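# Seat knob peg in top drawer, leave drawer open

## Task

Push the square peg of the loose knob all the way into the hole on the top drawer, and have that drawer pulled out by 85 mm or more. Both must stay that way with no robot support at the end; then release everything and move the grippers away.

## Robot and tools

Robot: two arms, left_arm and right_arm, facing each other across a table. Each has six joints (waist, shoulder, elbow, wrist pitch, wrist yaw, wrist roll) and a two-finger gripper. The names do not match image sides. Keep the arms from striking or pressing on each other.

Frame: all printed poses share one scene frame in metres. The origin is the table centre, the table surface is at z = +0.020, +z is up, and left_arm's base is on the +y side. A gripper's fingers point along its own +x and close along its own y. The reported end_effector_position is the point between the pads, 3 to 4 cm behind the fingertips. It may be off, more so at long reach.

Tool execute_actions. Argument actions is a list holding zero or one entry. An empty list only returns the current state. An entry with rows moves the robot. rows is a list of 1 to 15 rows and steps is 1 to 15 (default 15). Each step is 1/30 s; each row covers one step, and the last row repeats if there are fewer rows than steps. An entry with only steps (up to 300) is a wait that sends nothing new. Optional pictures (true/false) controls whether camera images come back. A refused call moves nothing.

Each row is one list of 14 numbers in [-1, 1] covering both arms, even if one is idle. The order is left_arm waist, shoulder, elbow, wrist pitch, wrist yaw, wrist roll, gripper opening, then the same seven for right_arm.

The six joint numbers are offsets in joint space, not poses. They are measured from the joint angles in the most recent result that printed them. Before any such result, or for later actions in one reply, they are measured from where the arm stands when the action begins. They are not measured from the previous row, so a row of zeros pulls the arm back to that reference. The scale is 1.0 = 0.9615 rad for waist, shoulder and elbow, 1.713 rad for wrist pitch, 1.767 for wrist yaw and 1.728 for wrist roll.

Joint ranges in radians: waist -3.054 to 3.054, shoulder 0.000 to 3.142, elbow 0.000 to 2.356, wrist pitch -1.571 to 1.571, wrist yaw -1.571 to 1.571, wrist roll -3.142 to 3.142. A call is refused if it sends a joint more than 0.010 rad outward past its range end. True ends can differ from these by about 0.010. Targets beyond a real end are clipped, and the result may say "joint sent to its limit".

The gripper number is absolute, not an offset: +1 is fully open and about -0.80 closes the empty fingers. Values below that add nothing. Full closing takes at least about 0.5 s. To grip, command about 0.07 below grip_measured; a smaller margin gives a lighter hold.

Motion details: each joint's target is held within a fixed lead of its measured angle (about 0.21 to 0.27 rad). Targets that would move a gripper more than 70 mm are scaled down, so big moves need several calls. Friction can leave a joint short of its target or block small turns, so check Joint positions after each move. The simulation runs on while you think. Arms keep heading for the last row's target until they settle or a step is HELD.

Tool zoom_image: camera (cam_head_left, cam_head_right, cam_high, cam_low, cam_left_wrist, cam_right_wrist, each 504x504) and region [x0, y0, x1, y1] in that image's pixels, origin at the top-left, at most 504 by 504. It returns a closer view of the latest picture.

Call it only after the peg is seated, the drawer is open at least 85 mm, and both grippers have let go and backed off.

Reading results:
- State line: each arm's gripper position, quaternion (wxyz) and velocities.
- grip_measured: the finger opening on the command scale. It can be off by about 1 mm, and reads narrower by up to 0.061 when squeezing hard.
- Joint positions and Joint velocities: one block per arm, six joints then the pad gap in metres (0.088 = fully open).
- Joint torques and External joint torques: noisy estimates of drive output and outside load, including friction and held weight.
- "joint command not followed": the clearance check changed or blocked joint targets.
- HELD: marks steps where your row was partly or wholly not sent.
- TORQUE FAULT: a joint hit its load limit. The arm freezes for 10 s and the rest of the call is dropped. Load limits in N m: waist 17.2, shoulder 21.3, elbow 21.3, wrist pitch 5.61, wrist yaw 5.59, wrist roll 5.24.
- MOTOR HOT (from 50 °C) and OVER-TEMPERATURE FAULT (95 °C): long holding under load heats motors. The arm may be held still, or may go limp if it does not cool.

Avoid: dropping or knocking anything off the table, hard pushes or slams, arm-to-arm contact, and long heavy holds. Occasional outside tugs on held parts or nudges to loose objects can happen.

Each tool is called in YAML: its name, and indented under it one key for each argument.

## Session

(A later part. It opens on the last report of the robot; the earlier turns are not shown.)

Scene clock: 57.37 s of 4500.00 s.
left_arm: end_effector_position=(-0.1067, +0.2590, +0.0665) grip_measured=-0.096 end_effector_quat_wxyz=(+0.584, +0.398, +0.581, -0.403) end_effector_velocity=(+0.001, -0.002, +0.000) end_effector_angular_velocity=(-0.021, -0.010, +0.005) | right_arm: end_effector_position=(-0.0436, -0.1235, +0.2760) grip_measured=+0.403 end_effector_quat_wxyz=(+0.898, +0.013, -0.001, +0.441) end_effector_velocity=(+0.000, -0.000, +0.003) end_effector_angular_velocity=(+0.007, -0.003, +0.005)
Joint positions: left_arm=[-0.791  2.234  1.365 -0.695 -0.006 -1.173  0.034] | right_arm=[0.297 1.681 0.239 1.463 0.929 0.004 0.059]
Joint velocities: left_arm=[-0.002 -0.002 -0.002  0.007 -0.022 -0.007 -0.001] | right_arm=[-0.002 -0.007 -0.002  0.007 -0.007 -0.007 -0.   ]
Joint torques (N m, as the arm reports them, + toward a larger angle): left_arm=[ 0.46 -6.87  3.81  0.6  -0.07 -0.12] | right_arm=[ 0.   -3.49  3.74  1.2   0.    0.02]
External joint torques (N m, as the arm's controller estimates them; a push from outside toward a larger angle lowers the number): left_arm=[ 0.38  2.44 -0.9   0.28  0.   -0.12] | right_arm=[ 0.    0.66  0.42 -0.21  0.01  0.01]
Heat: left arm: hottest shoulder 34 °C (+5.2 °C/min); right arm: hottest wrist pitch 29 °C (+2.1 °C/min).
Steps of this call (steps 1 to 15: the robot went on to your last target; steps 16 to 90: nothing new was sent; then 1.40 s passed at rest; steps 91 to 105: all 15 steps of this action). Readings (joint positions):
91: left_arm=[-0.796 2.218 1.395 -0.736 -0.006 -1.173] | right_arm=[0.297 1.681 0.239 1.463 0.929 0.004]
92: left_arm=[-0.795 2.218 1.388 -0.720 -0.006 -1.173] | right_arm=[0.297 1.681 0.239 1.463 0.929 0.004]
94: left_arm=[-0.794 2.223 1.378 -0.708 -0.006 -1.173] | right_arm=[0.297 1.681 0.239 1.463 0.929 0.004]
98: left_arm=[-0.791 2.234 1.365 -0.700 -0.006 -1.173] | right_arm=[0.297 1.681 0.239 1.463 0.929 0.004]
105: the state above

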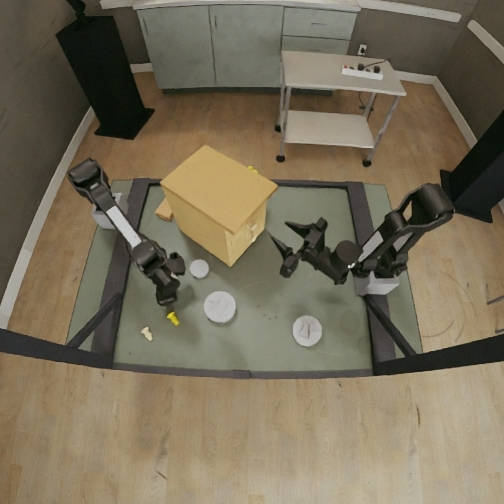

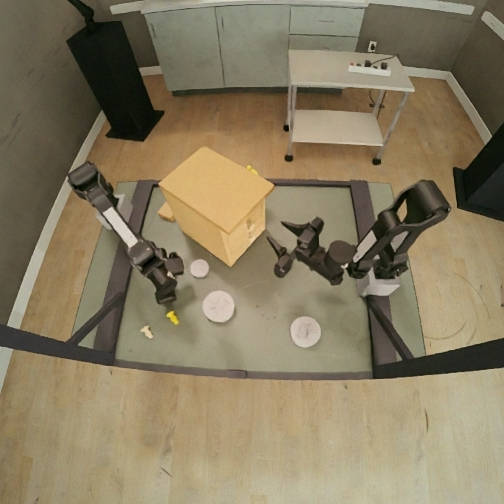

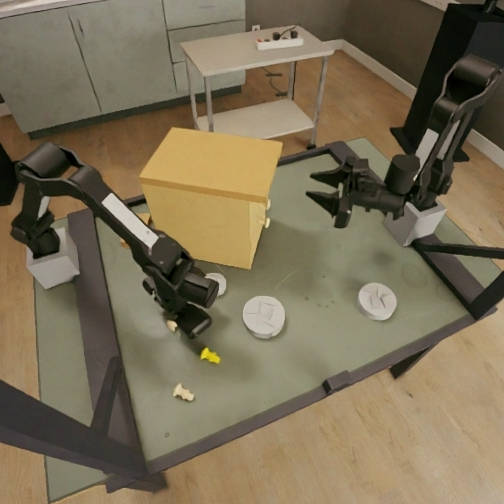

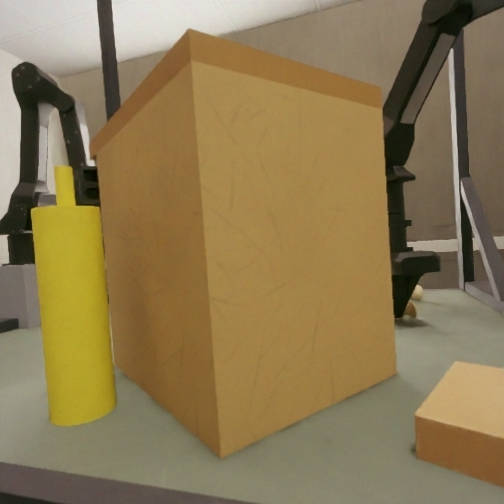

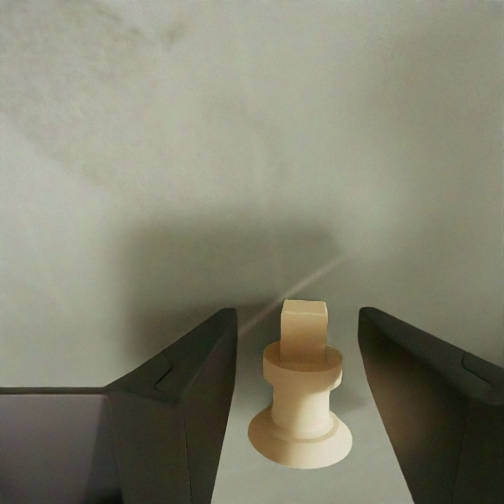

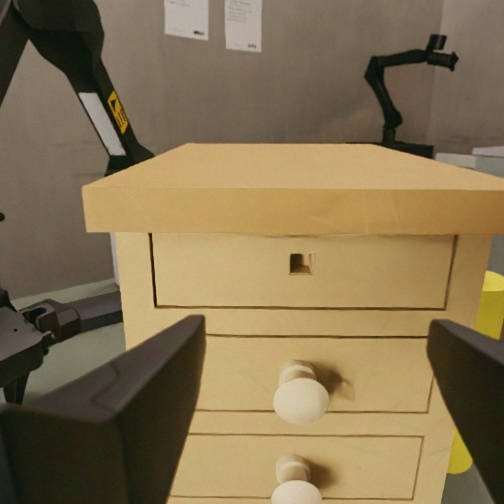

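execute_actions:
  actions:
    - {"rows":[[0.011,0,0,0,0,0,-0.3,0,0,0,0,0,0,0.4],[0.011,0,0,0,0,0,-0.3,0,0,0,0,0,0,0.4],[0.011,0,0,0,0,0,-0.4,0,0,0,0,0,0,0.4],[0.011,0,0,0,0,0,-0.4,0,0,0,0,0,0,0.4],[0.011,0,0,0,0,0,-0.5,0,0,0,0,0,0,0.4],[0.011,0,0,0,0,0,-0.55,0,0,0,0,0,0,0.4],[0.011,0,0,0,0,0,-0.7,0,0,0,0,0,0,0.4]],"steps":15}

Scene clock: 66.20 s of 4500.00 s.
left_arm: end_effector_position=(-0.1045, +0.2567, +0.0665) grip_measured=-0.625 end_effector_quat_wxyz=(+0.586, +0.395, +0.583, -0.401) end_effector_velocity=(+0.006, -0.000, -0.001) end_effector_angular_velocity=(-0.007, -0.024, +0.010) | right_arm: end_effector_position=(-0.0436, -0.1235, +0.2760) grip_measured=+0.403 end_effector_quat_wxyz=(+0.898, +0.013, -0.001, +0.441) end_effector_velocity=(+0.002, -0.000, -0.003) end_effector_angular_velocity=(-0.026, -0.012, -0.000)
Joint positions: left_arm=[-0.783  2.234  1.365 -0.695 -0.006 -1.173  0.008] | right_arm=[0.297 1.681 0.239 1.463 0.929 0.004 0.059]
Joint velocities: left_arm=[ 0.002 -0.002 -0.007 -0.007 -0.022 -0.007 -0.   ] | right_arm=[-0.007 -0.002 -0.002 -0.022 -0.007 -0.007 -0.   ]
Joint torques (N m, as the arm reports them, + toward a larger angle): left_arm=[ 0.3  -7.82  4.65  0.4  -0.07 -0.03] | right_arm=[ 0.   -3.48  3.73  1.19  0.    0.02]
External joint torques (N m, as the arm's controller estimates them; a push from outside toward a larger angle lowers the number): left_arm=[ 0.24  1.41  0.05  0.12  0.   -0.03] | right_arm=[ 0.    0.6   0.44 -0.19  0.01  0.01]
Heat: left arm: hottest shoulder 35 °C (+6.1 °C/min); right arm: hottest wrist pitch 29 °C (+1.0 °C/min).
Steps of this call (steps 1 to 15: the robot went on to your last target; steps 16 to 90: nothing new was sent; then 5.33 s passed at rest; steps 91 to 105: all 15 steps of this action). Readings (joint positions):
91: left_arm=[-0.791 2.234 1.365 -0.695 -0.006 -1.173] | right_arm=[0.297 1.681 0.239 1.463 0.929 0.004]
92: left_arm=[-0.790 2.234 1.365 -0.695 -0.006 -1.173] | right_arm=[0.297 1.681 0.239 1.463 0.929 0.004]
94: left_arm=[-0.786 2.234 1.365 -0.695 -0.006 -1.173] | right_arm=[0.297 1.681 0.239 1.463 0.929 0.004]
98: left_arm=[-0.783 2.234 1.365 -0.695 -0.006 -1.173] | right_arm=[0.297 1.681 0.239 1.463 0.929 0.004]
105: the state above

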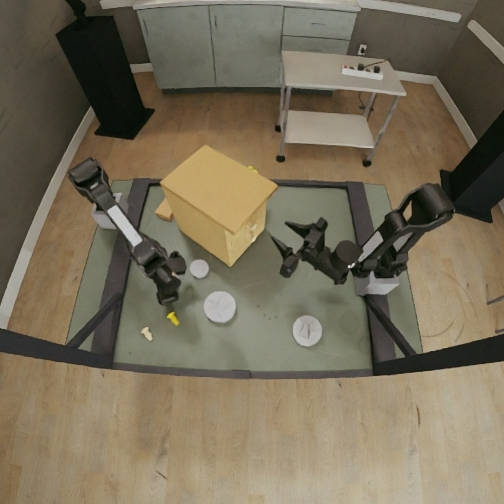

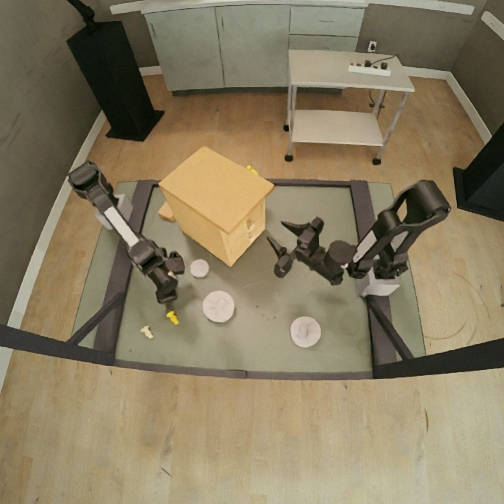

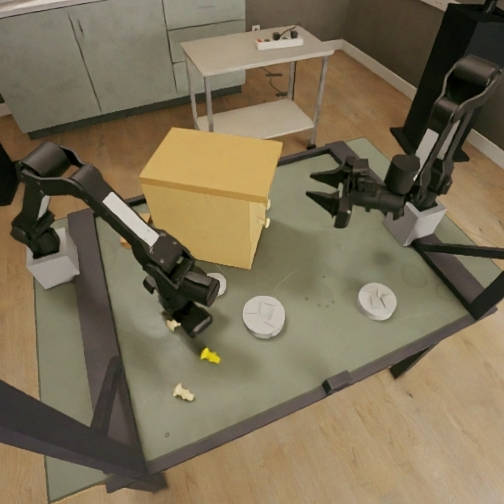

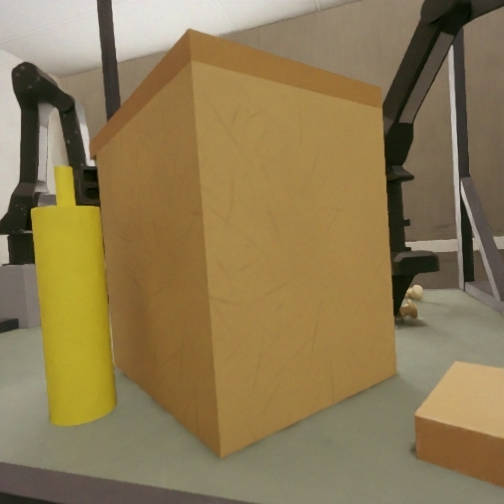

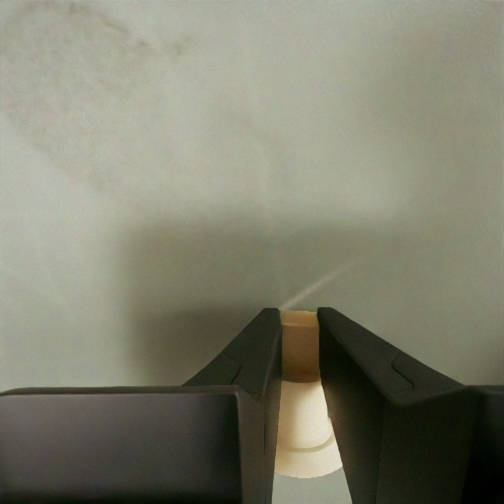

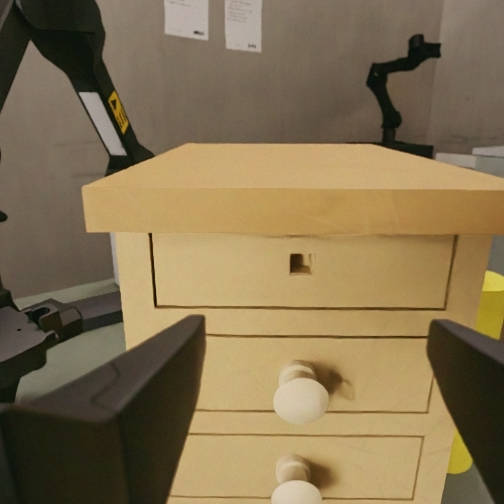

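execute_actions:
  actions:
    - {"rows":[[0,-0.1,0.05,-0.08,0,0,-0.7,0.1,0,0,0,-0.2,0,0.4],[0,-0.1,0.05,-0.08,0,0,-0.7,0.1,0,0,0,-0.2,0,0.4],[0,-0.1,0.05,-0.08,0,0,-0.7,0.1,0,0,0,-0.2,0,0.4],[0,-0.1,0.05,-0.08,0,0,-0.7,0.1,0,0,0,-0.2,0,0.4],[-0.06,-0.25,0.2,-0.25,0,0.96,-0.7,0.1,0,0,0,-0.527,0,0.4]],"steps":15}
  pictures: false

execute_actions:
  actions:
    - {"steps":22}
  pictures: false

execute_actions:
  actions:
    - {"rows":[[0,0.42,0.7,-0.155,0,0.965,-0.7,-0.12,0.76,0.935,-0.17,0,0,0.4]],"steps":15}
  pictures: false

execute_actions:
  actions:
    - {"steps":22}

Scene clock: 89.47 s of 4500.00 s.
left_arm: end_effector_position=(-0.1159, +0.2770, +0.2021) grip_measured=-0.625 end_effector_quat_wxyz=(+0.423, +0.555, +0.417, -0.582) end_effector_velocity=(+0.027, +0.023, -0.002) end_effector_angular_velocity=(+0.051, -0.179, -1.869) | right_arm: end_effector_position=(-0.2025, -0.1067, +0.2766) grip_measured=+0.403 end_effector_quat_wxyz=(+0.583, +0.009, -0.003, +0.813) end_effector_velocity=(-0.059, -0.021, +0.002) end_effector_angular_velocity=(+0.012, -0.012, +0.425)
Joint positions: left_arm=[-0.842  1.985  1.559 -1.106 -0.006 -0.559  0.008] | right_arm=[0.392 1.681 0.238 1.463 0.04  0.004 0.059]
Joint velocities: left_arm=[-0.002 -0.002 -0.007 -0.154 -0.007  1.868 -0.   ] | right_arm=[-0.007 -0.002 -0.002  0.007 -0.432 -0.007 -0.   ]
Joint torques (N m, as the arm reports them, + toward a larger angle): left_arm=[ 0.21 -6.48  5.26  0.21  0.01  0.1 ] | right_arm=[ 0.07 -3.73  4.25  1.45 -0.09  0.02]
External joint torques (N m, as the arm's controller estimates them; a push from outside toward a larger angle lowers the number): left_arm=[ 0.23  1.17  0.09 -0.13  0.05  0.1 ] | right_arm=[ 0.21  0.63  0.69 -0.2  -0.1   0.01]
Heat: left arm: hottest shoulder 37 °C (+7.1 °C/min); right arm: hottest wrist pitch 29 °C (+0.0 °C/min).
Steps of this call (steps 1 to 15: the robot went on to your last target; steps 16 to 90: nothing new was sent; then 19.77 s passed at rest; steps 91 to 105: all 15 steps of this action). Readings (joint positions):
91: left_arm=[-0.783 2.226 1.371 -0.713 -0.006 -1.173] | right_arm=[0.302 1.681 0.239 1.463 0.891 0.004]
92: left_arm=[-0.783 2.218 1.378 -0.755 -0.006 -1.173] | right_arm=[0.323 1.681 0.238 1.463 0.810 0.004]
94: left_arm=[-0.783 2.188 1.385 -0.800 -0.006 -1.173] | right_arm=[0.367 1.681 0.238 1.463 0.683 0.004]
98: left_arm=[-0.805 2.101 1.477 -0.956 -0.006 -1.001] | right_arm=[0.386 1.681 0.238 1.463 0.397 0.004]
105: the state above

Scene clock: 90.20 s of 4500.00 s.
left_arm: end_effector_position=(-0.1134, +0.2792, +0.2005) grip_measured=-0.625 end_effector_quat_wxyz=(+0.090, +0.697, +0.079, -0.707) end_effector_velocity=(+0.003, +0.005, +0.000) end_effector_angular_velocity=(+0.019, -0.013, -0.083) | right_arm: end_effector_position=(-0.2081, -0.1087, +0.2766) grip_measured=+0.403 end_effector_quat_wxyz=(+0.567, +0.009, -0.004, +0.824) end_effector_velocity=(+0.002, +0.000, -0.002) end_effector_angular_velocity=(+0.006, -0.037, -0.010)
Joint positions: left_arm=[-0.842  1.989  1.558 -1.12  -0.006  0.475  0.008] | right_arm=[0.392 1.681 0.238 1.463 0.001 0.004 0.059]
Joint velocities: left_arm=[-0.002 -0.002 -0.002 -0.022  0.007  0.081  0.   ] | right_arm=[-0.002 -0.002 -0.002 -0.007  0.007 -0.037  0.   ]
Joint torques (N m, as the arm reports them, + toward a larger angle): left_arm=[ 0.   -6.9   5.41  0.28  0.05  0.09] | right_arm=[ 0.06 -3.71  4.23  1.45 -0.12  0.02]
External joint torques (N m, as the arm's controller estimates them; a push from outside toward a larger angle lowers the number): left_arm=[ 0.01  1.77 -0.17 -0.06  0.03  0.09] | right_arm=[ 0.07  0.68  0.65 -0.22 -0.13  0.01]
Heat: left arm: hottest shoulder 37 °C (+6.1 °C/min); right arm: hottest wrist pitch 29 °C (+0.0 °C/min).
Steps of this call (steps 1 to 22: the robot went on to your last target). Readings (joint positions):
1: left_arm=[-0.842 1.985 1.559 -1.112 -0.006 -0.496] | right_arm=[0.392 1.681 0.238 1.463 0.028 0.004]
2: left_arm=[-0.842 1.987 1.558 -1.116 -0.006 -0.433] | right_arm=[0.392 1.681 0.238 1.463 0.020 0.004]
4: left_arm=[-0.842 1.989 1.558 -1.118 -0.006 -0.306] | right_arm=[0.392 1.681 0.238 1.463 0.010 0.004]
8: left_arm=[-0.842 1.989 1.558 -1.119 -0.006 -0.054] | right_arm=[0.392 1.681 0.238 1.463 0.003 0.004]
22: the state above

Scene clock: 90.70 s of 4500.00 s.
left_arm: end_effector_position=(-0.1811, +0.2204, +0.2071) grip_measured=-0.625 end_effector_quat_wxyz=(-0.232, +0.662, -0.249, -0.668) end_effector_velocity=(-0.030, -0.026, +0.113) end_effector_angular_velocity=(-0.225, +0.176, -1.855) | right_arm: end_effector_position=(-0.2145, +0.0739, +0.1508) grip_measured=+0.403 end_effector_quat_wxyz=(+0.608, -0.082, +0.066, +0.787) end_effector_velocity=(-0.071, +0.275, +0.141) end_effector_angular_velocity=(+0.704, +0.193, +0.003)
Joint positions: left_arm=[-0.842  2.383  2.216 -1.378 -0.006  1.409  0.008] | right_arm=[0.281 2.395 1.021 1.164 0.001 0.004 0.059]
Joint velocities: left_arm=[-0.002 -0.095  0.276 -0.081 -0.007  1.853  0.   ] | right_arm=[-0.002  0.476  1.199  0.007 -0.007  0.007  0.   ]
Joint torques (N m, as the arm reports them, + toward a larger angle): left_arm=[ 0.12 -8.06  4.35  0.05  0.11  0.11] | right_arm=[ -0.31 -10.35   5.92   2.13   0.03   0.02]
External joint torques (N m, as the arm's controller estimates them; a push from outside toward a larger angle lowers the number): left_arm=[ 0.16  0.56  0.04 -0.03  0.08  0.11] | right_arm=[-0.31  1.14  2.05 -0.06  0.03  0.01]
Heat: left arm: hottest shoulder 38 °C (+7.0 °C/min); right arm: hottest wrist pitch 29 °C (+0.0 °C/min).
Steps of this call (steps 1 to 15: all 15 steps of this action). Readings (joint positions):
1: left_arm=[-0.842 2.017 1.590 -1.170 -0.006 0.522] | right_arm=[0.384 1.702 0.256 1.446 -0.006 0.004]
2: left_arm=[-0.842 2.061 1.654 -1.241 -0.006 0.589] | right_arm=[0.362 1.739 0.300 1.392 -0.007 0.004]
4: left_arm=[-0.842 2.162 1.776 -1.306 -0.006 0.715] | right_arm=[0.319 1.849 0.414 1.284 -0.001 0.004]
8: left_arm=[-0.842 2.348 1.995 -1.363 -0.006 0.967] | right_arm=[0.283 2.082 0.641 1.199 0.001 0.004]
15: the state above

Scene clock: 91.43 s of 4500.00 s.
left_arm: end_effector_position=(-0.1817, +0.2199, +0.2092) grip_measured=-0.625 end_effector_quat_wxyz=(-0.451, +0.536, -0.472, -0.535) end_effector_velocity=(+0.005, +0.002, +0.000) end_effector_angular_velocity=(-0.002, -0.031, -0.009) | right_arm: end_effector_position=(-0.2214, +0.1005, +0.1827) grip_measured=+0.403 end_effector_quat_wxyz=(+0.611, -0.040, +0.034, +0.790) end_effector_velocity=(+0.005, +0.001, -0.001) end_effector_angular_velocity=(-0.008, +0.003, -0.025)
Joint positions: left_arm=[-0.842  2.384  2.227 -1.384 -0.006  2.138  0.008] | right_arm=[0.281 2.407 1.13  1.172 0.001 0.004 0.059]
Joint velocities: left_arm=[-0.002 -0.002 -0.002 -0.022 -0.022  0.007  0.   ] | right_arm=[-0.002 -0.002 -0.002 -0.007  0.022  0.007 -0.   ]
Joint torques (N m, as the arm reports them, + toward a larger angle): left_arm=[ 0.08 -8.68  6.16  0.26  0.09  0.09] | right_arm=[-0.33 -7.96  5.67  1.48  0.03  0.02]
External joint torques (N m, as the arm's controller estimates them; a push from outside toward a larger angle lowers the number): left_arm=[ 0.07  2.44  0.53 -0.03  0.05  0.09] | right_arm=[-0.31  1.71  1.34 -0.2   0.03  0.01]
Heat: left arm: hottest shoulder 38 °C (+7.1 °C/min); right arm: hottest wrist pitch 30 °C (+1.0 °C/min).
Steps of this call (steps 1 to 22: the robot went on to your last target). Readings (joint positions):
1: left_arm=[-0.842 2.381 2.223 -1.380 -0.006 1.472] | right_arm=[0.281 2.404 1.055 1.164 0.001 0.004]
2: left_arm=[-0.842 2.381 2.226 -1.381 -0.006 1.536] | right_arm=[0.281 2.406 1.079 1.166 0.001 0.004]
4: left_arm=[-0.842 2.382 2.227 -1.383 -0.006 1.662] | right_arm=[0.281 2.405 1.114 1.175 0.001 0.004]
8: left_arm=[-0.842 2.384 2.227 -1.384 -0.006 1.915] | right_arm=[0.281 2.405 1.130 1.173 0.001 0.004]
22: the state above

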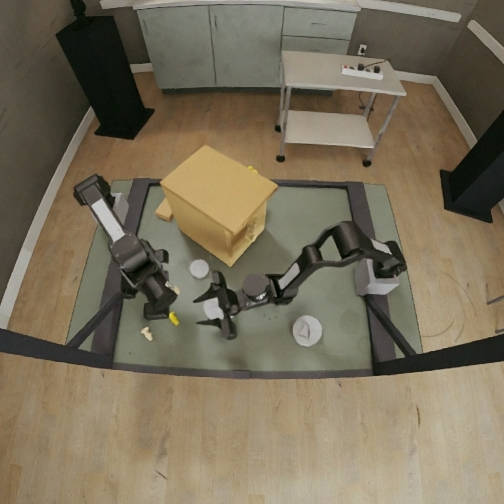

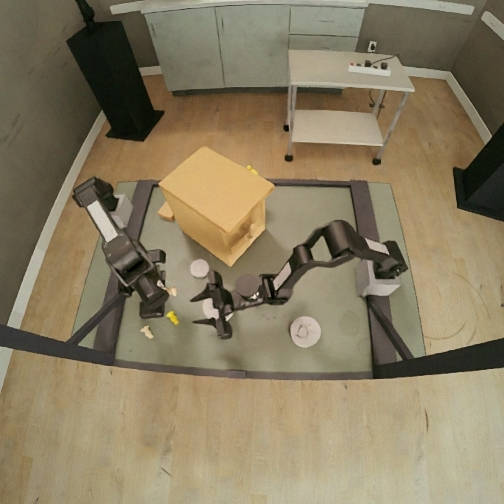

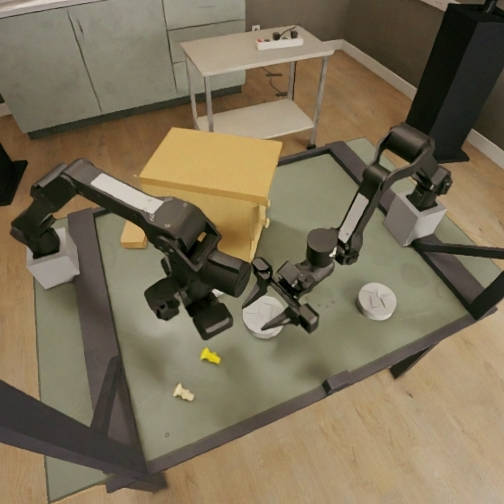

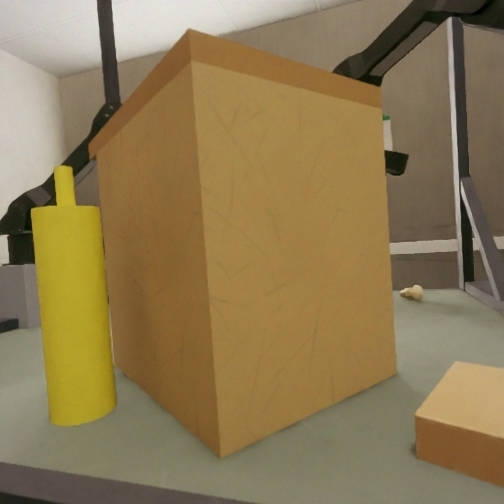

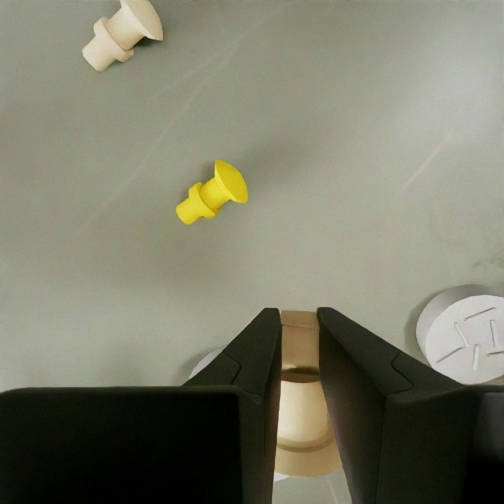

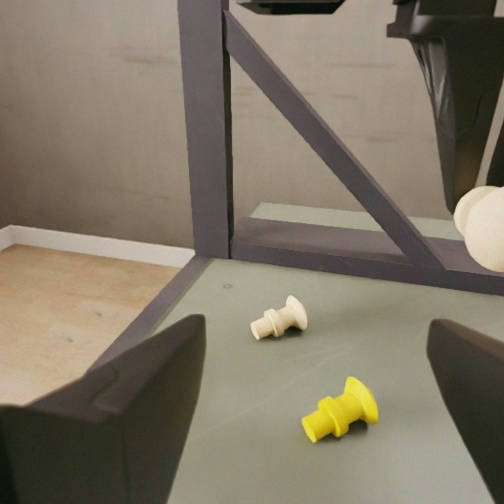

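execute_actions:
  actions:
    - {"rows":[[0,0,0,0,0,0,-0.7,-0.125,-0.07,0,-0.036,0,0,0.4]],"steps":15}

Scene clock: 97.33 s of 4500.00 s.
left_arm: end_effector_position=(-0.1820, +0.2200, +0.2083) grip_measured=-0.625 end_effector_quat_wxyz=(-0.452, +0.535, -0.472, -0.535) end_effector_velocity=(+0.005, +0.002, -0.002) end_effector_angular_velocity=(+0.012, -0.025, -0.005) | right_arm: end_effector_position=(-0.1548, +0.1151, +0.1987) grip_measured=+0.403 end_effector_quat_wxyz=(+0.658, -0.041, +0.038, +0.751) end_effector_velocity=(-0.011, -0.001, +0.001) end_effector_angular_velocity=(-0.002, -0.007, +0.025)
Joint positions: left_arm=[-0.842  2.386  2.227 -1.383 -0.004  2.14   0.008] | right_arm=[0.16  2.353 1.13  1.111 0.003 0.004 0.059]
Joint velocities: left_arm=[ 0.002  0.002 -0.002 -0.022 -0.007  0.007  0.   ] | right_arm=[ 0.017 -0.002  0.002 -0.007 -0.007 -0.007 -0.   ]
Joint torques (N m, as the arm reports them, + toward a larger angle): left_arm=[-0.05 -9.71  5.59  0.34  0.   -0.08] | right_arm=[-0.09 -9.78  5.21  1.43 -0.09  0.02]
External joint torques (N m, as the arm's controller estimates them; a push from outside toward a larger angle lowers the number): left_arm=[-0.11  1.22  0.06  0.06 -0.05 -0.08] | right_arm=[ 0.29 -0.03  0.58 -0.27 -0.12  0.01]
Heat: left arm: hottest shoulder 39 °C (+8.1 °C/min); right arm: hottest shoulder 30 °C (+1.0 °C/min).
Steps of this call (steps 1 to 60: the robot went on to your last target; steps 61 to 120: nothing new was sent; then 1.40 s passed at rest; steps 121 to 135: all 15 steps of this action). Readings (joint positions):
121: left_arm=[-0.842 2.386 2.227 -1.383 -0.004 2.140] | right_arm=[0.276 2.402 1.130 1.162 -0.004 0.004]
122: left_arm=[-0.842 2.386 2.227 -1.383 -0.004 2.140] | right_arm=[0.260 2.394 1.130 1.141 -0.007 0.004]
124: left_arm=[-0.842 2.386 2.227 -1.383 -0.004 2.140] | right_arm=[0.211 2.381 1.130 1.127 -0.003 0.004]
128: left_arm=[-0.842 2.386 2.227 -1.383 -0.004 2.140] | right_arm=[0.148 2.356 1.130 1.118 0.003 0.004]
135: the state above

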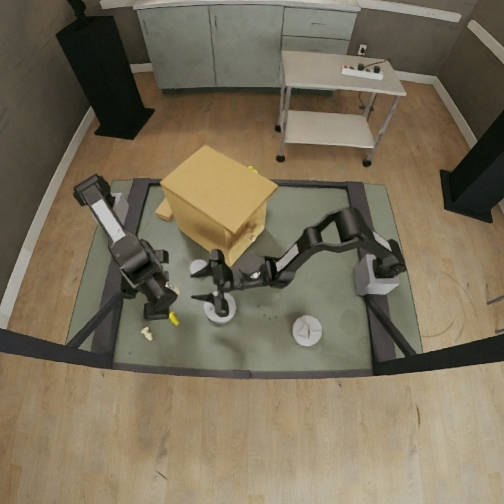

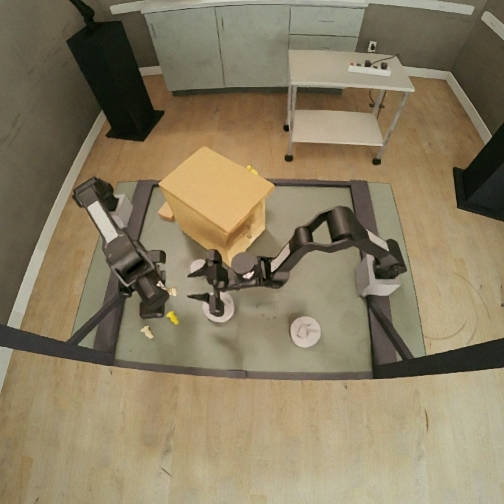

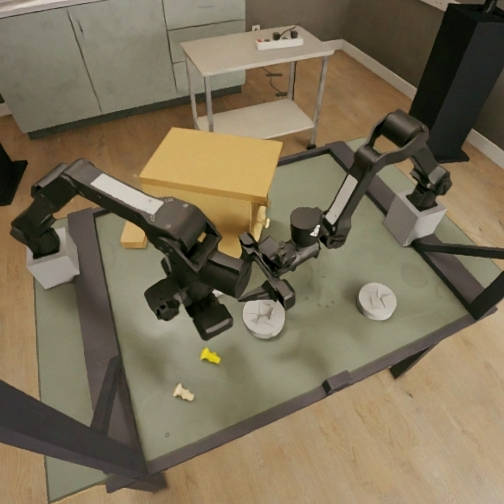

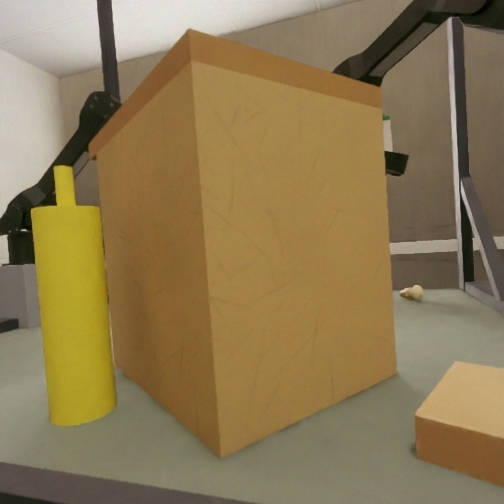

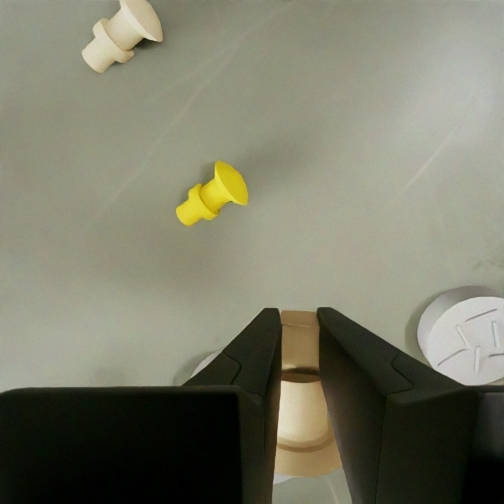

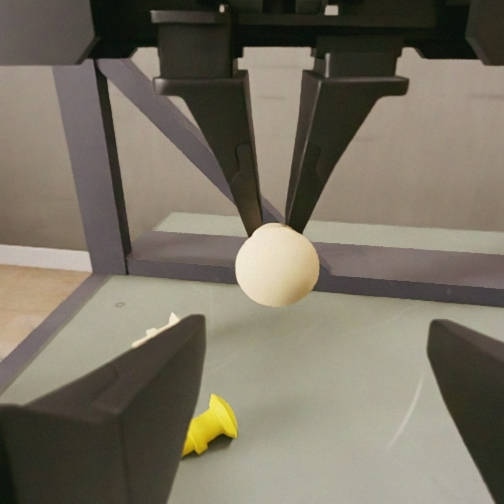

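execute_actions:
  actions:
    - {"rows":[[0,0,0,0,0,0,-0.7,0.015,0,0.142,-0.073,0,0,0.4]],"steps":15}

Scene clock: 107.30 s of 4500.00 s.
left_arm: end_effector_position=(-0.1820, +0.2200, +0.2083) grip_measured=-0.625 end_effector_quat_wxyz=(-0.452, +0.535, -0.472, -0.535) end_effector_velocity=(+0.005, +0.004, -0.003) end_effector_angular_velocity=(+0.015, -0.029, +0.005) | right_arm: end_effector_position=(-0.1654, +0.1398, +0.2180) grip_measured=+0.403 end_effector_quat_wxyz=(+0.654, -0.040, +0.037, +0.755) end_effector_velocity=(+0.002, +0.001, +0.004) end_effector_angular_velocity=(+0.013, -0.006, -0.009)
Joint positions: left_arm=[-0.842  2.386  2.227 -1.383 -0.004  2.14   0.008] | right_arm=[0.172 2.355 1.259 0.987 0.003 0.004 0.059]
Joint velocities: left_arm=[-0.002  0.002 -0.007 -0.022 -0.007 -0.007 -0.   ] | right_arm=[-0.002 -0.002  0.002  0.007  0.007 -0.007  0.   ]
Joint torques (N m, as the arm reports them, + toward a larger angle): left_arm=[ 0.02 -9.27  5.65  0.39  0.06 -0.01] | right_arm=[ 0.19 -9.3   6.59  1.46  0.    0.02]
External joint torques (N m, as the arm's controller estimates them; a push from outside toward a larger angle lowers the number): left_arm=[ 0.02  1.77  0.07  0.11  0.01 -0.01] | right_arm=[ 0.19  0.97  1.47 -0.24  0.    0.01]
Heat: left arm: hottest shoulder 41 °C (+9.1 °C/min); right arm: hottest shoulder 33 °C (+4.1 °C/min).
Steps of this call (steps 1 to 15: the robot went on to your last target; steps 16 to 90: nothing new was sent; then 6.47 s passed at rest; steps 91 to 105: all 15 steps of this action). Readings (joint positions):
91: left_arm=[-0.842 2.386 2.227 -1.383 -0.004 2.140] | right_arm=[0.160 2.353 1.143 1.090 0.003 0.004]
92: left_arm=[-0.842 2.386 2.227 -1.383 -0.004 2.140] | right_arm=[0.161 2.354 1.171 1.047 0.003 0.004]
94: left_arm=[-0.842 2.386 2.227 -1.383 -0.004 2.140] | right_arm=[0.166 2.357 1.216 1.017 0.003 0.004]
98: left_arm=[-0.842 2.386 2.227 -1.383 -0.004 2.140] | right_arm=[0.171 2.355 1.258 0.999 0.003 0.004]
105: the state above

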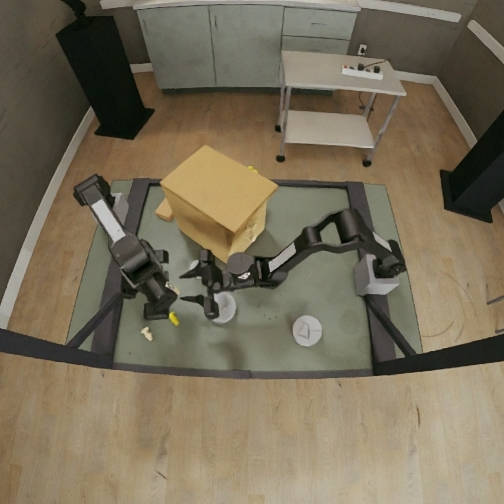

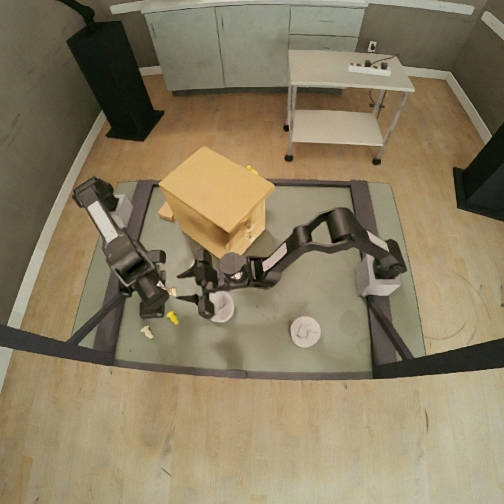

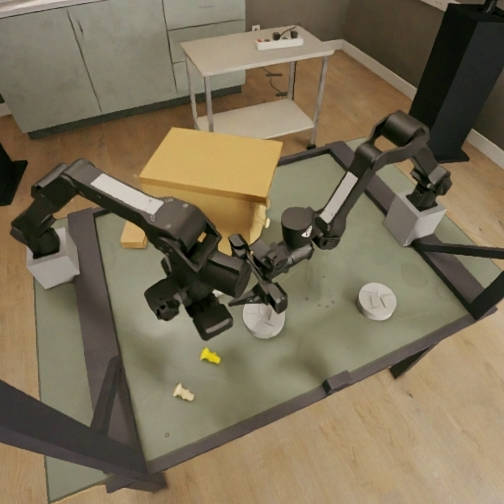

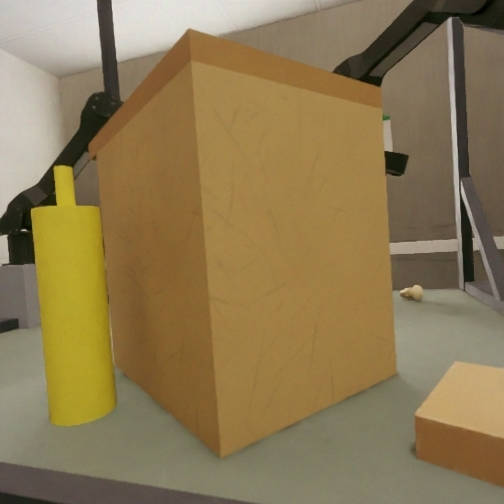

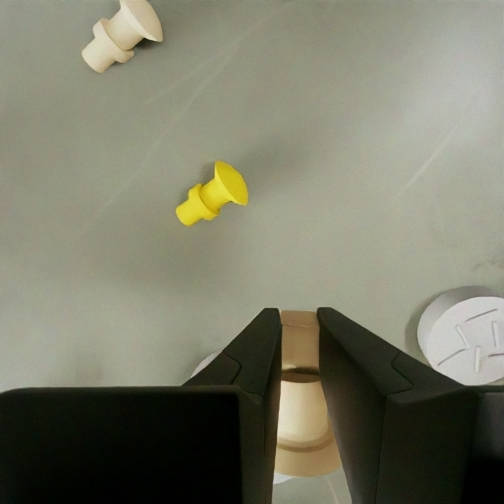

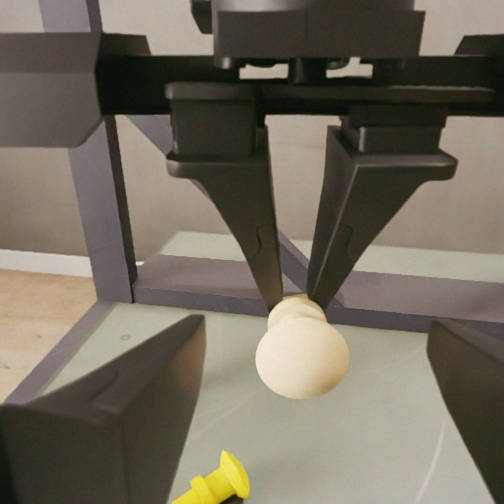

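execute_actions:
  actions:
    - {"rows":[[0,0,0,0,0,0,-0.7,0.009,0.094,0.16,-0.035,0,0,0.3]],"steps":15}

Scene clock: 113.53 s of 4500.00 s.
left_arm: end_effector_position=(-0.1820, +0.2200, +0.2083) grip_measured=-0.625 end_effector_quat_wxyz=(-0.452, +0.535, -0.472, -0.535) end_effector_velocity=(+0.000, -0.002, +0.003) end_effector_angular_velocity=(-0.024, -0.005, +0.005) | right_arm: end_effector_position=(-0.1728, +0.1647, +0.2134) grip_measured=+0.304 end_effector_quat_wxyz=(+0.651, -0.039, +0.036, +0.757) end_effector_velocity=(+0.004, +0.003, +0.009) end_effector_angular_velocity=(+0.025, -0.021, -0.022)
Joint positions: left_arm=[-0.842  2.386  2.227 -1.383 -0.004  2.14   0.008] | right_arm=[0.178 2.436 1.401 0.929 0.003 0.004 0.054]
Joint velocities: left_arm=[-0.002 -0.007 -0.002  0.007 -0.022 -0.007 -0.   ] | right_arm=[-0.002 -0.007  0.007  0.007  0.022 -0.022 -0.   ]
Joint torques (N m, as the arm reports them, + toward a larger angle): left_arm=[ 0.12 -9.41  5.86  0.42  0.08  0.01] | right_arm=[ 0.24 -8.68  7.47  1.35  0.    0.02]
External joint torques (N m, as the arm's controller estimates them; a push from outside toward a larger angle lowers the number): left_arm=[0.1  1.87 0.13 0.11 0.03 0.01] | right_arm=[ 0.27  2.29  2.07 -0.37 -0.01  0.01]
Heat: left arm: hottest shoulder 42 °C (+9.1 °C/min); right arm: hottest shoulder 35 °C (+6.0 °C/min).
Steps of this call (steps 1 to 15: the robot went on to your last target; steps 16 to 90: nothing new was sent; then 2.73 s passed at rest; steps 91 to 105: all 15 steps of this action). Readings (joint positions):
91: left_arm=[-0.842 2.386 2.227 -1.383 -0.004 2.140] | right_arm=[0.172 2.365 1.276 0.977 0.003 0.004]
92: left_arm=[-0.842 2.386 2.227 -1.383 -0.004 2.140] | right_arm=[0.173 2.384 1.313 0.961 0.003 0.004]
94: left_arm=[-0.842 2.386 2.227 -1.383 -0.004 2.140] | right_arm=[0.174 2.415 1.369 0.943 0.003 0.004]
98: left_arm=[-0.842 2.386 2.227 -1.383 -0.004 2.140] | right_arm=[0.178 2.432 1.395 0.932 0.003 0.004]
105: the state above

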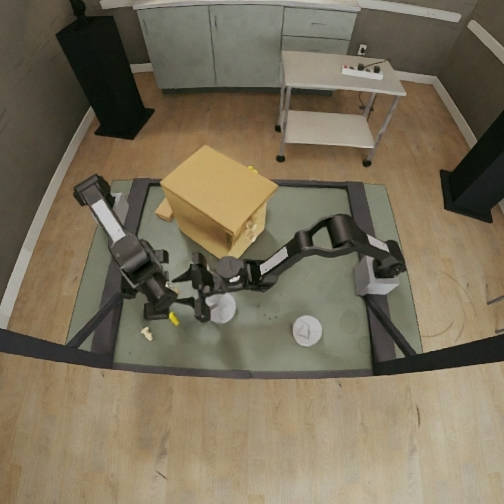

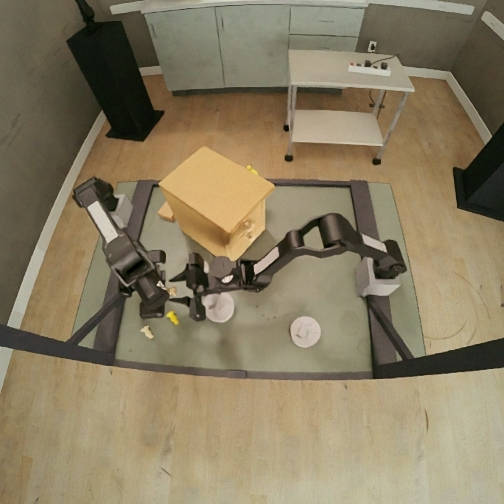

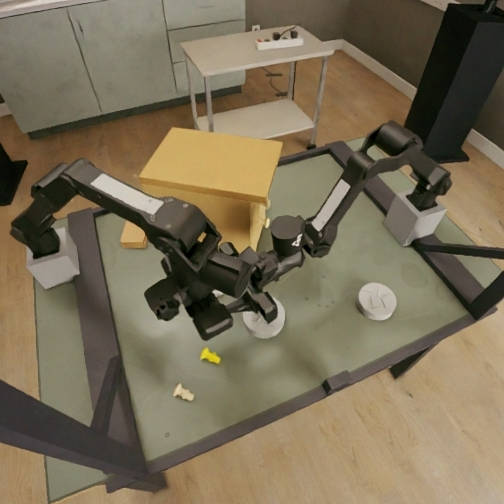

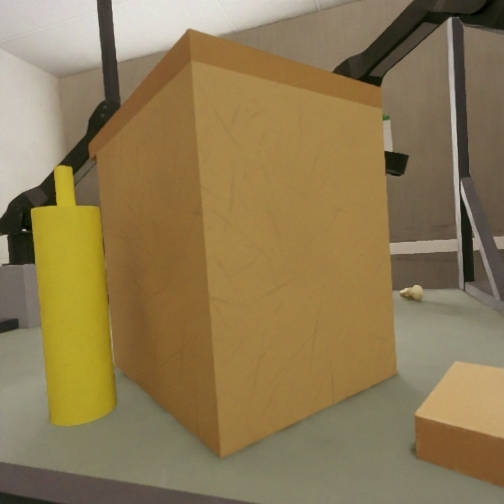

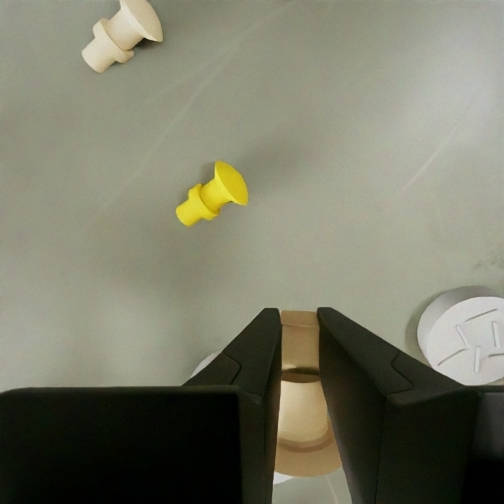

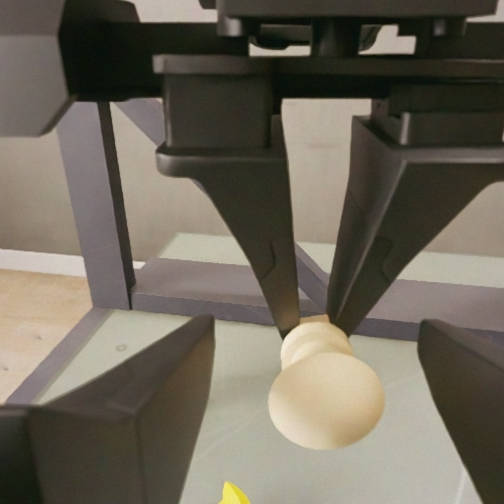

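execute_actions:
  actions:
    - {"rows":[[0,0,0,0,0,0,-0.7,0,0.017,0,0,0,0,-0.1]],"steps":10}
  pictures: false

execute_actions:
  actions:
    - {"rows":[[0,0,0,0,0,0,-0.7,0,0,0,0,0,0,-0.2],[0,0,0,0,0,0,-0.7,0,0,0,0,0,0,-0.27],[0,0,0,0,0,0,-0.7,0,0,0,0,0,0,-0.33],[0,0,0,0,0,0,-0.7,0,0,0,0,0,0,-0.46]],"steps":12}

Scene clock: 122.70 s of 4500.00 s.
left_arm: end_effector_position=(-0.1820, +0.2200, +0.2083) grip_measured=-0.625 end_effector_quat_wxyz=(-0.452, +0.535, -0.472, -0.535) end_effector_velocity=(+0.002, +0.001, -0.002) end_effector_angular_velocity=(+0.003, -0.014, +0.020) | right_arm: end_effector_position=(-0.1728, +0.1647, +0.2093) grip_measured=-0.085 end_effector_quat_wxyz=(+0.651, -0.042, +0.039, +0.757) end_effector_velocity=(-0.002, -0.001, -0.001) end_effector_angular_velocity=(-0.007, -0.006, +0.020)
Joint positions: left_arm=[-0.842  2.386  2.227 -1.383 -0.004  2.14   0.008] | right_arm=[0.178 2.444 1.402 0.929 0.003 0.004 0.035]
Joint velocities: left_arm=[-0.002  0.002 -0.002 -0.007 -0.007 -0.022 -0.   ] | right_arm=[-0.002 -0.002 -0.002 -0.007 -0.022 -0.007 -0.007]
Joint torques (N m, as the arm reports them, + toward a larger angle): left_arm=[-0.01 -9.3   5.52  0.38  0.07 -0.02] | right_arm=[ 0.01 -8.72  5.96  1.49  0.    0.02]
External joint torques (N m, as the arm's controller estimates them; a push from outside toward a larger angle lowers the number): left_arm=[ 0.01  1.71 -0.07  0.08  0.01 -0.01] | right_arm=[-0.01  2.13  0.66 -0.2   0.    0.01]
Heat: left arm: hottest shoulder 43 °C (+9.1 °C/min); right arm: hottest shoulder 36 °C (+7.1 °C/min).
Steps of this call (steps 1 to 15: the robot went on to your last target; steps 16 to 90: nothing new was sent; then 5.83 s passed at rest; steps 91 to 100: all 10 steps of this action). Readings (joint positions):
91: left_arm=[-0.842 2.386 2.227 -1.383 -0.004 2.140] | right_arm=[0.178 2.437 1.402 0.929 0.003 0.004]
92: left_arm=[-0.842 2.386 2.227 -1.383 -0.004 2.140] | right_arm=[0.178 2.437 1.402 0.929 0.003 0.004]
94: left_arm=[-0.842 2.386 2.227 -1.383 -0.004 2.140] | right_arm=[0.178 2.439 1.402 0.929 0.003 0.004]
98: left_arm=[-0.842 2.386 2.227 -1.383 -0.004 2.140] | right_arm=[0.178 2.443 1.402 0.929 0.003 0.004]
100: the state above

Scene clock: 123.10 s of 4500.00 s.
left_arm: end_effector_position=(-0.1824, +0.2202, +0.2083) grip_measured=-0.625 end_effector_quat_wxyz=(-0.452, +0.535, -0.473, -0.535) end_effector_velocity=(-0.001, -0.001, +0.003) end_effector_angular_velocity=(-0.014, +0.004, -0.010) | right_arm: end_effector_position=(-0.1710, +0.1649, +0.2093) grip_measured=-0.377 end_effector_quat_wxyz=(+0.653, -0.042, +0.038, +0.755) end_effector_velocity=(+0.001, -0.001, -0.007) end_effector_angular_velocity=(-0.026, -0.010, +0.006)
Joint positions: left_arm=[-0.843  2.386  2.227 -1.383 -0.004  2.14   0.008] | right_arm=[0.176 2.444 1.402 0.929 0.005 0.004 0.021]
Joint velocities: left_arm=[-0.002 -0.007 -0.002  0.007 -0.007  0.007 -0.   ] | right_arm=[-0.002  0.002 -0.002 -0.022 -0.007 -0.007  0.   ]
Joint torques (N m, as the arm reports them, + toward a larger angle): left_arm=[ 0.25 -9.65  5.62  0.36  0.1  -0.03] | right_arm=[ 0.24 -9.57  6.01  1.47 -0.12  0.02]
External joint torques (N m, as the arm's controller estimates them; a push from outside toward a larger angle lowers the number): left_arm=[ 0.17  1.52 -0.06  0.05  0.06 -0.02] | right_arm=[ 0.24  1.09  0.81 -0.18 -0.12  0.01]
Heat: left arm: hottest shoulder 43 °C (+9.0 °C/min); right arm: hottest shoulder 36 °C (+7.0 °C/min).
Steps of this call (steps 1 to 12: all 12 steps of this action). Readings (joint positions):
1: left_arm=[-0.842 2.386 2.227 -1.383 -0.004 2.140] | right_arm=[0.178 2.444 1.402 0.929 0.003 0.004]
2: left_arm=[-0.842 2.386 2.227 -1.383 -0.004 2.140] | right_arm=[0.178 2.444 1.402 0.929 0.003 0.004]
4: left_arm=[-0.843 2.386 2.227 -1.383 -0.004 2.140] | right_arm=[0.176 2.444 1.402 0.929 0.006 0.004]
8: left_arm=[-0.843 2.386 2.227 -1.383 -0.004 2.140] | right_arm=[0.176 2.444 1.402 0.929 0.005 0.004]
12: the state above

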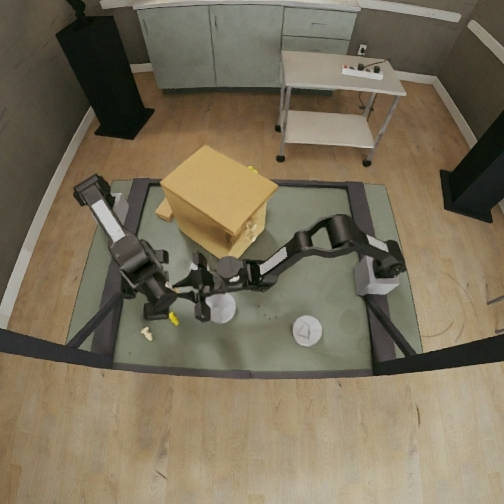

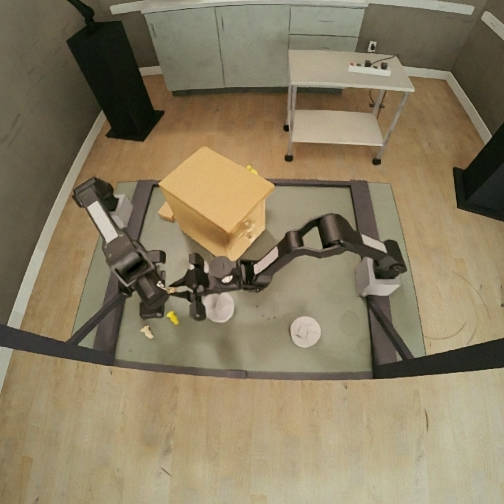

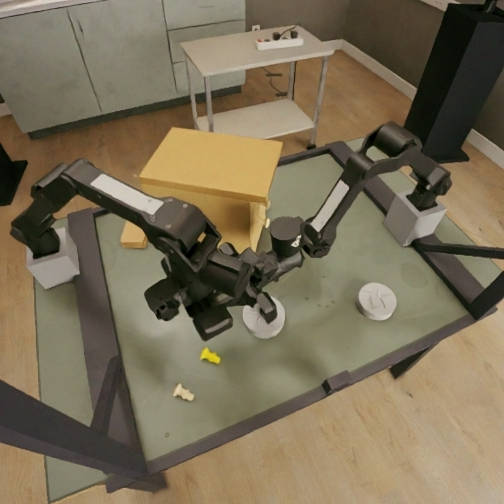

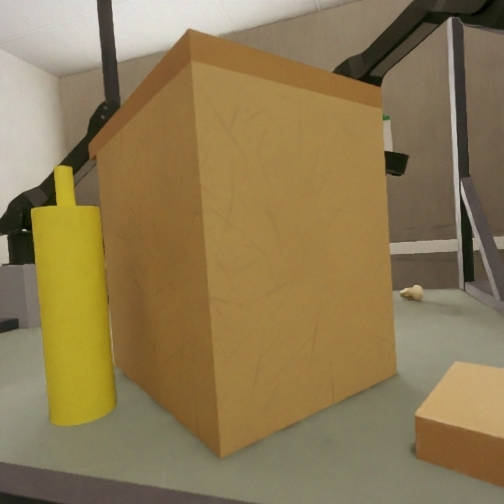

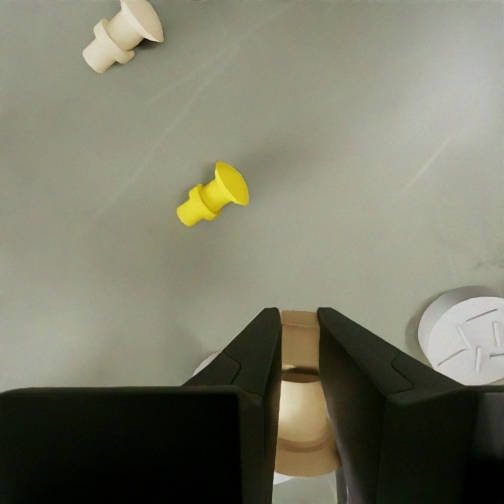

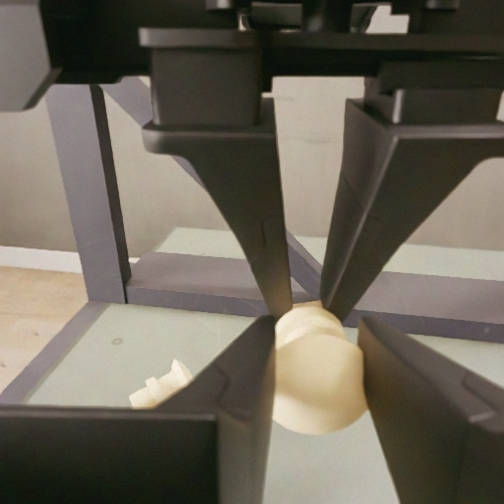

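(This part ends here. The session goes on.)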